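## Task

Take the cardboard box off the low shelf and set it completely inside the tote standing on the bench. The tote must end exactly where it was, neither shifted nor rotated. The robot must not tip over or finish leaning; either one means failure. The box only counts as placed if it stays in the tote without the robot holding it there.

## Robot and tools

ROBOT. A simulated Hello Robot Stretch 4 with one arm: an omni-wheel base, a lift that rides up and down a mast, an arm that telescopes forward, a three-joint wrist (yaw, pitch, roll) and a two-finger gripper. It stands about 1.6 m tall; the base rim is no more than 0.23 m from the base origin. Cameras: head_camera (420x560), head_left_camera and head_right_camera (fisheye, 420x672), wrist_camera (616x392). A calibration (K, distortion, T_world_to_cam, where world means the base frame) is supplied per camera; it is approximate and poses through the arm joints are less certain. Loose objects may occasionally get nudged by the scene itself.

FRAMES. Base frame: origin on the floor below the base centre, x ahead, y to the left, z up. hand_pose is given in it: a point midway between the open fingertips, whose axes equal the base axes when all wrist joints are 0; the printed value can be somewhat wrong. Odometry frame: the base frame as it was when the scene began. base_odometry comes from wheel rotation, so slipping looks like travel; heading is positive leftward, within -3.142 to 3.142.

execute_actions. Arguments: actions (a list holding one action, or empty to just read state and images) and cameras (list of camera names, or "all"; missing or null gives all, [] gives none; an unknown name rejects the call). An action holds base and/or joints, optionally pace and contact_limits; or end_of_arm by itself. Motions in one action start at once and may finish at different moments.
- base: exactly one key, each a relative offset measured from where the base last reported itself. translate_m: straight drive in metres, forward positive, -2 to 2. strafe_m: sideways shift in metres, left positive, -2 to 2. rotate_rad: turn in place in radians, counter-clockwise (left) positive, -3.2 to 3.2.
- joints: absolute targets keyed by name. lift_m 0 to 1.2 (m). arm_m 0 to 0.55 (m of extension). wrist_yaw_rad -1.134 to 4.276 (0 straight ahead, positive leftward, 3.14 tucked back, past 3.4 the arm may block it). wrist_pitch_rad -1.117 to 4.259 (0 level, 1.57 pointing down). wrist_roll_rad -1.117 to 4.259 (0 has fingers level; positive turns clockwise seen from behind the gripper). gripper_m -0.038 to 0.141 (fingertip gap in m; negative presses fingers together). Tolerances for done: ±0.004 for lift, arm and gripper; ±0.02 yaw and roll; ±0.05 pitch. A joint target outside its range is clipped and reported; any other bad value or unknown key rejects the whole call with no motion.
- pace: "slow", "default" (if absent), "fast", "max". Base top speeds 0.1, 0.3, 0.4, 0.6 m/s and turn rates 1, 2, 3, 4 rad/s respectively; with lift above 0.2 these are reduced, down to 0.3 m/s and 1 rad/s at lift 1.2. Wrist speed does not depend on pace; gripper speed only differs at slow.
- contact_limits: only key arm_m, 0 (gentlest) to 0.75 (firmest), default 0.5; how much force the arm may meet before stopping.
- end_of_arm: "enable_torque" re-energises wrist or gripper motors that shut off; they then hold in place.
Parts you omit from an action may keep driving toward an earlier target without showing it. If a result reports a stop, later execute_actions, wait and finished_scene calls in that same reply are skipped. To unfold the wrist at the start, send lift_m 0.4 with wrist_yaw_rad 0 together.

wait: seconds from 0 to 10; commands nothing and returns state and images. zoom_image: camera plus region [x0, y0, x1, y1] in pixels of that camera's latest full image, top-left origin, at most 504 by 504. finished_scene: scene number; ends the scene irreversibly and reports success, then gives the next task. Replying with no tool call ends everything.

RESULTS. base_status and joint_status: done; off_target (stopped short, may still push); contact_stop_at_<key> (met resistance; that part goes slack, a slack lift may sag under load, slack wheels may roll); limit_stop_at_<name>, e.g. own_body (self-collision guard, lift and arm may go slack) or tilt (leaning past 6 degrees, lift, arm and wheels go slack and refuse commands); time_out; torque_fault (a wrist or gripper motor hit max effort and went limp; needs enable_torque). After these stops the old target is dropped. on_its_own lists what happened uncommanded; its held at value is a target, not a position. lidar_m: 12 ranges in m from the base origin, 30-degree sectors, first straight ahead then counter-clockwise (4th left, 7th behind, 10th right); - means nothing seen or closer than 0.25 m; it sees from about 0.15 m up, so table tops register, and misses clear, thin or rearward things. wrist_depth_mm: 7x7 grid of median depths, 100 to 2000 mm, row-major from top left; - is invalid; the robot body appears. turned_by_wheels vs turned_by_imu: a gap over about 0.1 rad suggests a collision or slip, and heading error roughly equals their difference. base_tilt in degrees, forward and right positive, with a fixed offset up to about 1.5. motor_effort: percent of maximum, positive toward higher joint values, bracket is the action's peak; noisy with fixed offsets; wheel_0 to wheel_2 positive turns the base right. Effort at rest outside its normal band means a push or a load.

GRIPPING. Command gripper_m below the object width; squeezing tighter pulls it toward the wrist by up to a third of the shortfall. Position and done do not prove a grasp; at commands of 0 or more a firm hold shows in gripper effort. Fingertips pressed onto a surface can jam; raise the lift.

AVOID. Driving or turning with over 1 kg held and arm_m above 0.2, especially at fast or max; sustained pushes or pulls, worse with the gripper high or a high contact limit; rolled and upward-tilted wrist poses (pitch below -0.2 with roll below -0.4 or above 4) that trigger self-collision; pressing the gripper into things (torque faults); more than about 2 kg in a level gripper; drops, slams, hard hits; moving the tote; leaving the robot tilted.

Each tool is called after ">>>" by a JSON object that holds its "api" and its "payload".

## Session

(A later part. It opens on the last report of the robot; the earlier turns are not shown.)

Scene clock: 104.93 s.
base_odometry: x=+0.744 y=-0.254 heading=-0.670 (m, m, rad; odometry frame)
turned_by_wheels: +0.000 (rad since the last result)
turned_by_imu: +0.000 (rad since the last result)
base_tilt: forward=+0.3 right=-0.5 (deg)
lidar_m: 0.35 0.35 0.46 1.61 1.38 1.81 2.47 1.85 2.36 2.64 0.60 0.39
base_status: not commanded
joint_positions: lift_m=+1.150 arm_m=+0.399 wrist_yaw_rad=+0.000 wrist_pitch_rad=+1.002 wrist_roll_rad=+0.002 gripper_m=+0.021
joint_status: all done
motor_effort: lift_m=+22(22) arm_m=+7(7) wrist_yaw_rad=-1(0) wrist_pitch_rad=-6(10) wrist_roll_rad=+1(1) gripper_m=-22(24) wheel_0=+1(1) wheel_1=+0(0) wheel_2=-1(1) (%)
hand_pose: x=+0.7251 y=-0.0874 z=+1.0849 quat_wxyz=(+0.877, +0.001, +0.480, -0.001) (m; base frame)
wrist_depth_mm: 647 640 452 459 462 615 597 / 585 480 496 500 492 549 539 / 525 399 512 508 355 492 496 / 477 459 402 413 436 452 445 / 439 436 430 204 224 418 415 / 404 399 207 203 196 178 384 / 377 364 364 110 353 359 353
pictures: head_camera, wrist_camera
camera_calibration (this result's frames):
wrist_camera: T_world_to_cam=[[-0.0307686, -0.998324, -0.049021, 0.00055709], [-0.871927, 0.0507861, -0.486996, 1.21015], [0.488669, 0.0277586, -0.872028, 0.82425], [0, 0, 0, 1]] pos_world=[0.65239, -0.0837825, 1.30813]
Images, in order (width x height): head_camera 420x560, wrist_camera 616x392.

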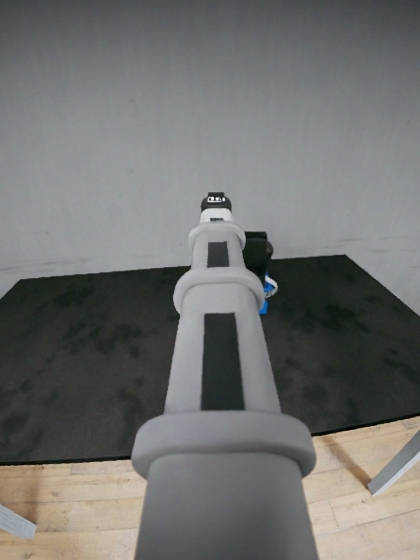

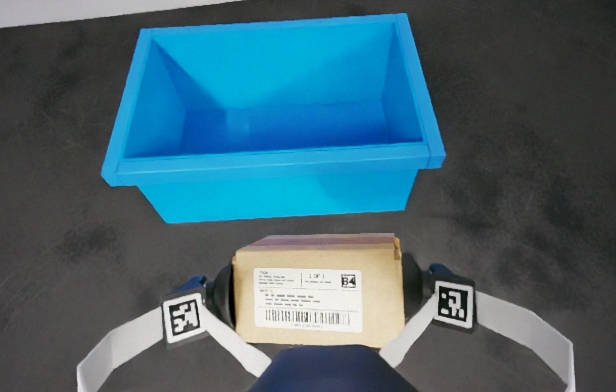

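>>> {"api": "execute_actions", "payload": {"actions": [{"base":{"strafe_m":0.045},"joints":{"lift_m":1.2},"pace":"slow"}], "cameras": []}}

>>> {"api": "execute_actions", "payload": {"actions": [{"base":{"translate_m":0.09},"joints":{"arm_m":0.53},"pace":"slow"}], "cameras": ["wrist_camera","head_right_camera"]}}

Scene clock: 115.50 s.
base_odometry: x=+0.771 y=-0.218 heading=-0.670 (m, m, rad; odometry frame)
turned_by_wheels: +0.000 (rad since the last result)
turned_by_imu: +0.000 (rad since the last result)
base_tilt: forward=+0.3 right=-0.5 (deg)
lidar_m: 0.34 0.36 0.46 1.60 1.35 1.78 2.48 1.88 2.39 2.68 0.61 0.38
base_status: done
joint_positions: lift_m=+1.199 arm_m=+0.399 wrist_yaw_rad=+0.000 wrist_pitch_rad=+1.002 wrist_roll_rad=+0.002 gripper_m=+0.021
joint_status: all done
motor_effort: lift_m=+22(24) arm_m=+7(7) wrist_yaw_rad=+0(0) wrist_pitch_rad=-5(6) wrist_roll_rad=+1(1) gripper_m=-22(24) wheel_0=-1(7) wheel_1=+0(5) wheel_2=-1(2) (%)
hand_pose: x=+0.7251 y=-0.0874 z=+1.1340 quat_wxyz=(+0.877, +0.001, +0.480, -0.001) (m; base frame)
wrist_depth_mm: 668 691 699 699 691 676 676 / 647 654 504 500 496 621 603 / 591 580 549 559 549 554 554 / 539 535 399 430 436 504 504 / 492 488 477 206 221 477 469 / 455 455 206 204 196 178 433 / 427 404 410 110 399 407 402
pictures: none
No camera images: the call's "cameras" was empty. Leave "cameras" out to get every camera's image.

Scene clock: 118.07 s.
base_odometry: x=+0.842 y=-0.274 heading=-0.670 (m, m, rad; odometry frame)
turned_by_wheels: +0.000 (rad since the last result)
turned_by_imu: +0.000 (rad since the last result)
base_tilt: forward=+0.3 right=-0.6 (deg)
lidar_m: 0.26 0.27 0.34 0.77 1.39 1.81 2.57 1.97 2.50 2.69 0.43 0.28
base_status: done
joint_positions: lift_m=+1.199 arm_m=+0.529 wrist_yaw_rad=+0.000 wrist_pitch_rad=+1.002 wrist_roll_rad=+0.002 gripper_m=+0.021
joint_status: all done
motor_effort: lift_m=+22(22) arm_m=+7(7) wrist_yaw_rad=+0(0) wrist_pitch_rad=-6(7) wrist_roll_rad=+1(1) gripper_m=-24(21) wheel_0=+1(3) wheel_1=+2(5) wheel_2=-2(5) (%)
hand_pose: x=+0.8550 y=-0.0874 z=+1.1339 quat_wxyz=(+0.877, +0.001, +0.480, -0.001) (m; base frame)
wrist_depth_mm: 445 462 480 496 517 539 569 / 508 530 549 574 609 603 603 / 574 574 574 559 569 554 554 / 539 525 525 521 517 512 508 / 492 488 364 205 222 382 469 / 455 445 206 204 196 177 436 / 421 301 375 110 394 357 347
pictures: head_right_camera, wrist_camera
camera_calibration (this result's frames):
wrist_camera: T_world_to_cam=[[-0.0307414, -0.998325, -0.0490137, 0.00693112], [-0.872044, 0.0507522, -0.486789, 1.34714], [0.488461, 0.0277776, -0.872144, 0.803822], [0, 0, 0, 1]] pos_world=[0.782347, -0.0837793, 1.35716]
Images, in order (width x height): head_right_camera 420x672, wrist_camera 616x392.

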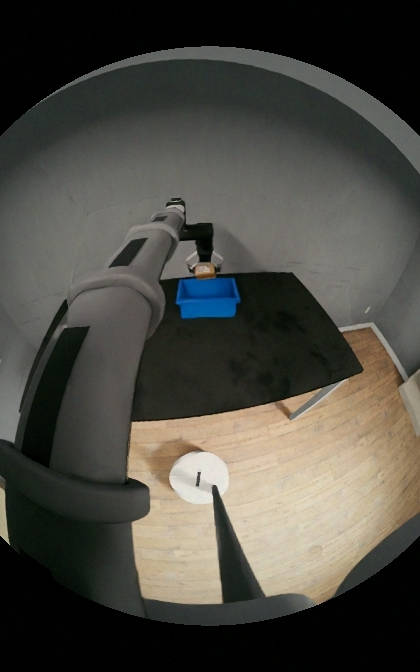

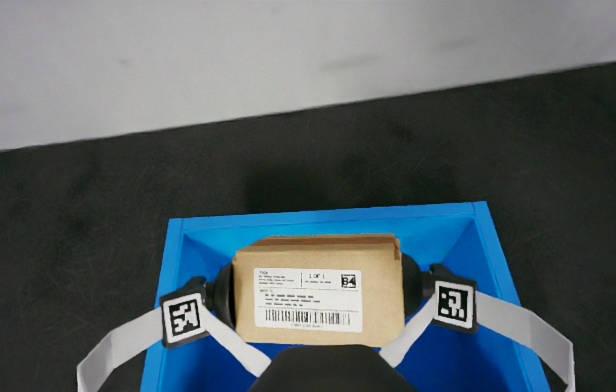

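>>> {"api": "execute_actions", "payload": {"actions": [{"joints":{"lift_m":1.11},"pace":"slow"}], "cameras": ["wrist_camera","head_right_camera"]}}

Scene clock: 124.10 s.
base_odometry: x=+0.842 y=-0.274 heading=-0.670 (m, m, rad; odometry frame)
turned_by_wheels: +0.000 (rad since the last result)
turned_by_imu: +0.000 (rad since the last result)
base_tilt: forward=+0.2 right=-0.5 (deg)
lidar_m: 0.25 0.26 0.33 0.79 1.39 1.81 2.56 1.96 2.50 2.65 0.43 0.29
base_status: not commanded
joint_positions: lift_m=+1.110 arm_m=+0.529 wrist_yaw_rad=+0.000 wrist_pitch_rad=+1.002 wrist_roll_rad=+0.002 gripper_m=+0.021
joint_status: all done
motor_effort: lift_m=+16(24) arm_m=+7(7) wrist_yaw_rad=-1(0) wrist_pitch_rad=-6(6) wrist_roll_rad=+1(1) gripper_m=-23(22) wheel_0=+1(0) wheel_1=+2(2) wheel_2=-2(2) (%)
hand_pose: x=+0.8550 y=-0.0874 z=+1.0454 quat_wxyz=(+0.877, +0.001, +0.480, -0.001) (m; base frame)
wrist_depth_mm: 445 462 477 500 517 521 535 / 504 504 504 504 500 488 480 / 466 466 462 452 455 449 439 / 424 304 310 315 322 310 399 / 392 300 359 205 223 343 258 / 366 239 207 202 195 178 238 / 338 236 324 109 315 320 224
pictures: head_right_camera, wrist_camera
camera_calibration (this result's frames):
wrist_camera: T_world_to_cam=[[-0.0307417, -0.998325, -0.0490139, 0.002593], [-0.872044, 0.0507525, -0.486789, 1.30406], [0.488461, 0.0277776, -0.872144, 0.726617], [0, 0, 0, 1]] pos_world=[0.782353, -0.0837793, 1.26864]
Images, in order (width x height): head_right_camera 420x672, wrist_camera 616x392.

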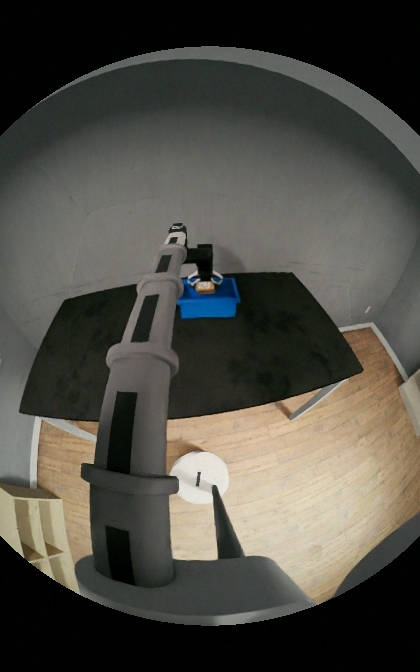

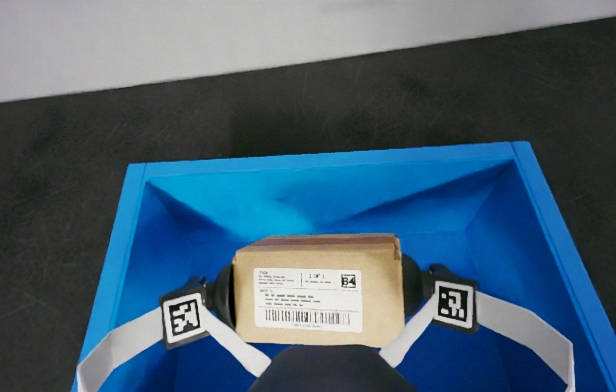

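>>> {"api": "execute_actions", "payload": {"actions": [{"joints":{"lift_m":1.075},"pace":"slow"}], "cameras": ["wrist_camera"]}}

>>> {"api": "execute_actions", "payload": {"actions": [{"joints":{"gripper_m":0.13}}], "cameras": ["wrist_camera"]}}

>>> {"api": "execute_actions", "payload": {"actions": [{"joints":{"lift_m":1.2}}], "cameras": ["wrist_camera","head_right_camera"]}}

Scene clock: 130.10 s.
base_odometry: x=+0.842 y=-0.274 heading=-0.670 (m, m, rad; odometry frame)
turned_by_wheels: +0.000 (rad since the last result)
turned_by_imu: +0.000 (rad since the last result)
base_tilt: forward=+0.2 right=-0.5 (deg)
lidar_m: 0.25 0.26 0.35 0.78 1.39 1.80 2.56 1.95 2.50 2.68 0.44 0.29
base_status: not commanded
joint_positions: lift_m=+1.075 arm_m=+0.529 wrist_yaw_rad=+0.000 wrist_pitch_rad=+1.002 wrist_roll_rad=+0.002 gripper_m=+0.021
joint_status: all done
motor_effort: lift_m=+15(15) arm_m=+7(7) wrist_yaw_rad=+0(0) wrist_pitch_rad=-6(6) wrist_roll_rad=+1(1) gripper_m=-22(23) wheel_0=+1(1) wheel_1=+2(2) wheel_2=-2(2) (%)
hand_pose: x=+0.8550 y=-0.0874 z=+1.0104 quat_wxyz=(+0.877, +0.001, +0.480, -0.001) (m; base frame)
wrist_depth_mm: 449 462 477 488 484 492 484 / 469 466 459 452 449 442 436 / 424 271 264 265 262 263 258 / 387 264 309 314 320 314 235 / 353 259 345 205 221 324 238 / 324 226 206 202 196 178 231 / 195 236 291 109 283 290 224
pictures: wrist_camera
camera_calibration (this result's frames):
wrist_camera: T_world_to_cam=[[-0.0307417, -0.998325, -0.0490138, 0.000877972], [-0.872044, 0.0507525, -0.486789, 1.28703], [0.488461, 0.0277775, -0.872144, 0.6961], [0, 0, 0, 1]] pos_world=[0.782354, -0.0837793, 1.23365]
Images, in order (width x height): wrist_camera 616x392.

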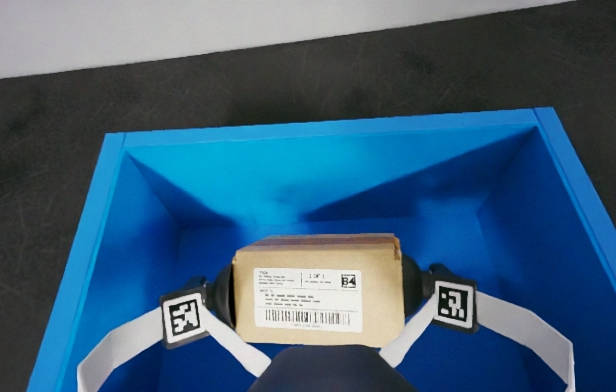

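Scene clock: 132.10 s.
base_odometry: x=+0.842 y=-0.274 heading=-0.670 (m, m, rad; odometry frame)
turned_by_wheels: +0.000 (rad since the last result)
turned_by_imu: +0.000 (rad since the last result)
base_tilt: forward=+0.3 right=-0.5 (deg)
lidar_m: 0.25 0.27 0.34 0.77 1.40 1.80 2.56 1.97 2.50 2.68 0.41 0.28
base_status: not commanded
joint_positions: lift_m=+1.075 arm_m=+0.529 wrist_yaw_rad=+0.000 wrist_pitch_rad=+1.002 wrist_roll_rad=+0.002 gripper_m=+0.130
joint_status: all done
motor_effort: lift_m=+15(15) arm_m=+7(7) wrist_yaw_rad=-1(1) wrist_pitch_rad=-6(6) wrist_roll_rad=+1(1) gripper_m=+0(25) wheel_0=+1(0) wheel_1=+2(2) wheel_2=-2(2) (%)
hand_pose: x=+0.8550 y=-0.0874 z=+1.0104 quat_wxyz=(+0.877, +0.001, +0.480, -0.001) (m; base frame)
wrist_depth_mm: 445 459 477 484 492 492 484 / 477 466 459 452 445 445 439 / 424 270 264 265 268 264 258 / 387 264 309 315 320 312 235 / 355 259 343 277 279 297 238 / 324 224 307 264 279 285 242 / 200 236 297 110 291 286 247
pictures: wrist_camera
camera_calibration (this result's frames):
wrist_camera: T_world_to_cam=[[-0.0307376, -0.998325, -0.0490168, 0.00087883], [-0.872, 0.0507529, -0.486868, 1.2871], [0.488541, 0.0277775, -0.872099, 0.695988], [0, 0, 0, 1]] pos_world=[0.782357, -0.0837793, 1.23366]
Images, in order (width x height): wrist_camera 616x392.

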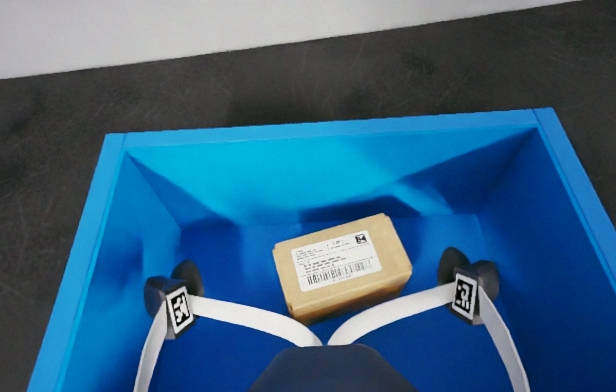

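Scene clock: 133.67 s.
base_odometry: x=+0.842 y=-0.274 heading=-0.670 (m, m, rad; odometry frame)
turned_by_wheels: +0.000 (rad since the last result)
turned_by_imu: +0.000 (rad since the last result)
base_tilt: forward=+0.3 right=-0.5 (deg)
lidar_m: 0.25 0.26 0.36 0.78 1.39 1.82 2.58 1.95 2.49 2.68 0.45 0.28
base_status: not commanded
joint_positions: lift_m=+1.199 arm_m=+0.529 wrist_yaw_rad=+0.000 wrist_pitch_rad=+1.002 wrist_roll_rad=+0.002 gripper_m=+0.130
joint_status: all done
motor_effort: lift_m=+22(23) arm_m=+7(8) wrist_yaw_rad=-1(1) wrist_pitch_rad=-5(6) wrist_roll_rad=+1(1) gripper_m=-1(1) wheel_0=+0(1) wheel_1=+2(2) wheel_2=-2(2) (%)
hand_pose: x=+0.8551 y=-0.0874 z=+1.1340 quat_wxyz=(+0.877, +0.001, +0.480, -0.001) (m; base frame)
wrist_depth_mm: 449 462 480 492 521 539 569 / 508 530 554 569 603 603 609 / 574 580 580 580 559 559 554 / 530 530 525 521 517 508 508 / 492 488 384 415 424 366 469 / 455 445 379 382 387 306 433 / 427 410 410 109 410 357 407
pictures: head_right_camera, wrist_camera
camera_calibration (this result's frames):
wrist_camera: T_world_to_cam=[[-0.0307313, -0.998325, -0.0490207, 0.00693591], [-0.871938, 0.0507528, -0.486979, 1.34736], [0.488651, 0.0277775, -0.872037, 0.803572], [0, 0, 0, 1]] pos_world=[0.782362, -0.0837793, 1.35722]
Images, in order (width x height): head_right_camera 420x672, wrist_camera 616x392.

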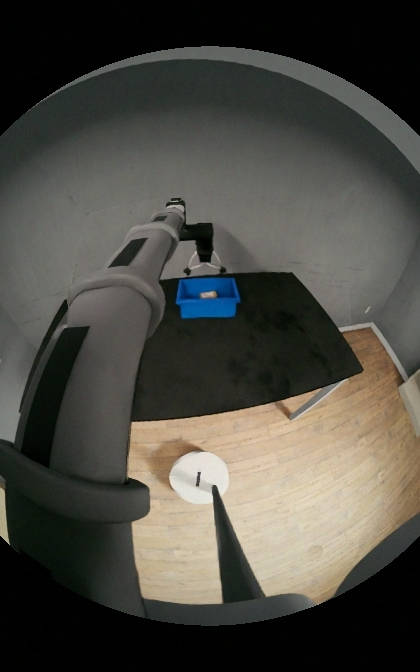

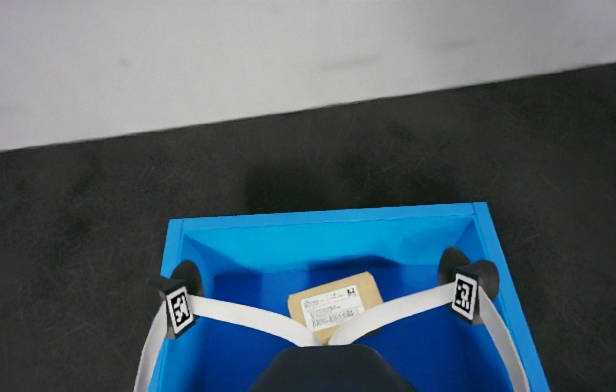

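>>> {"api": "finished_scene", "payload": {"scene": 1}}

The scene is finished: the task was done.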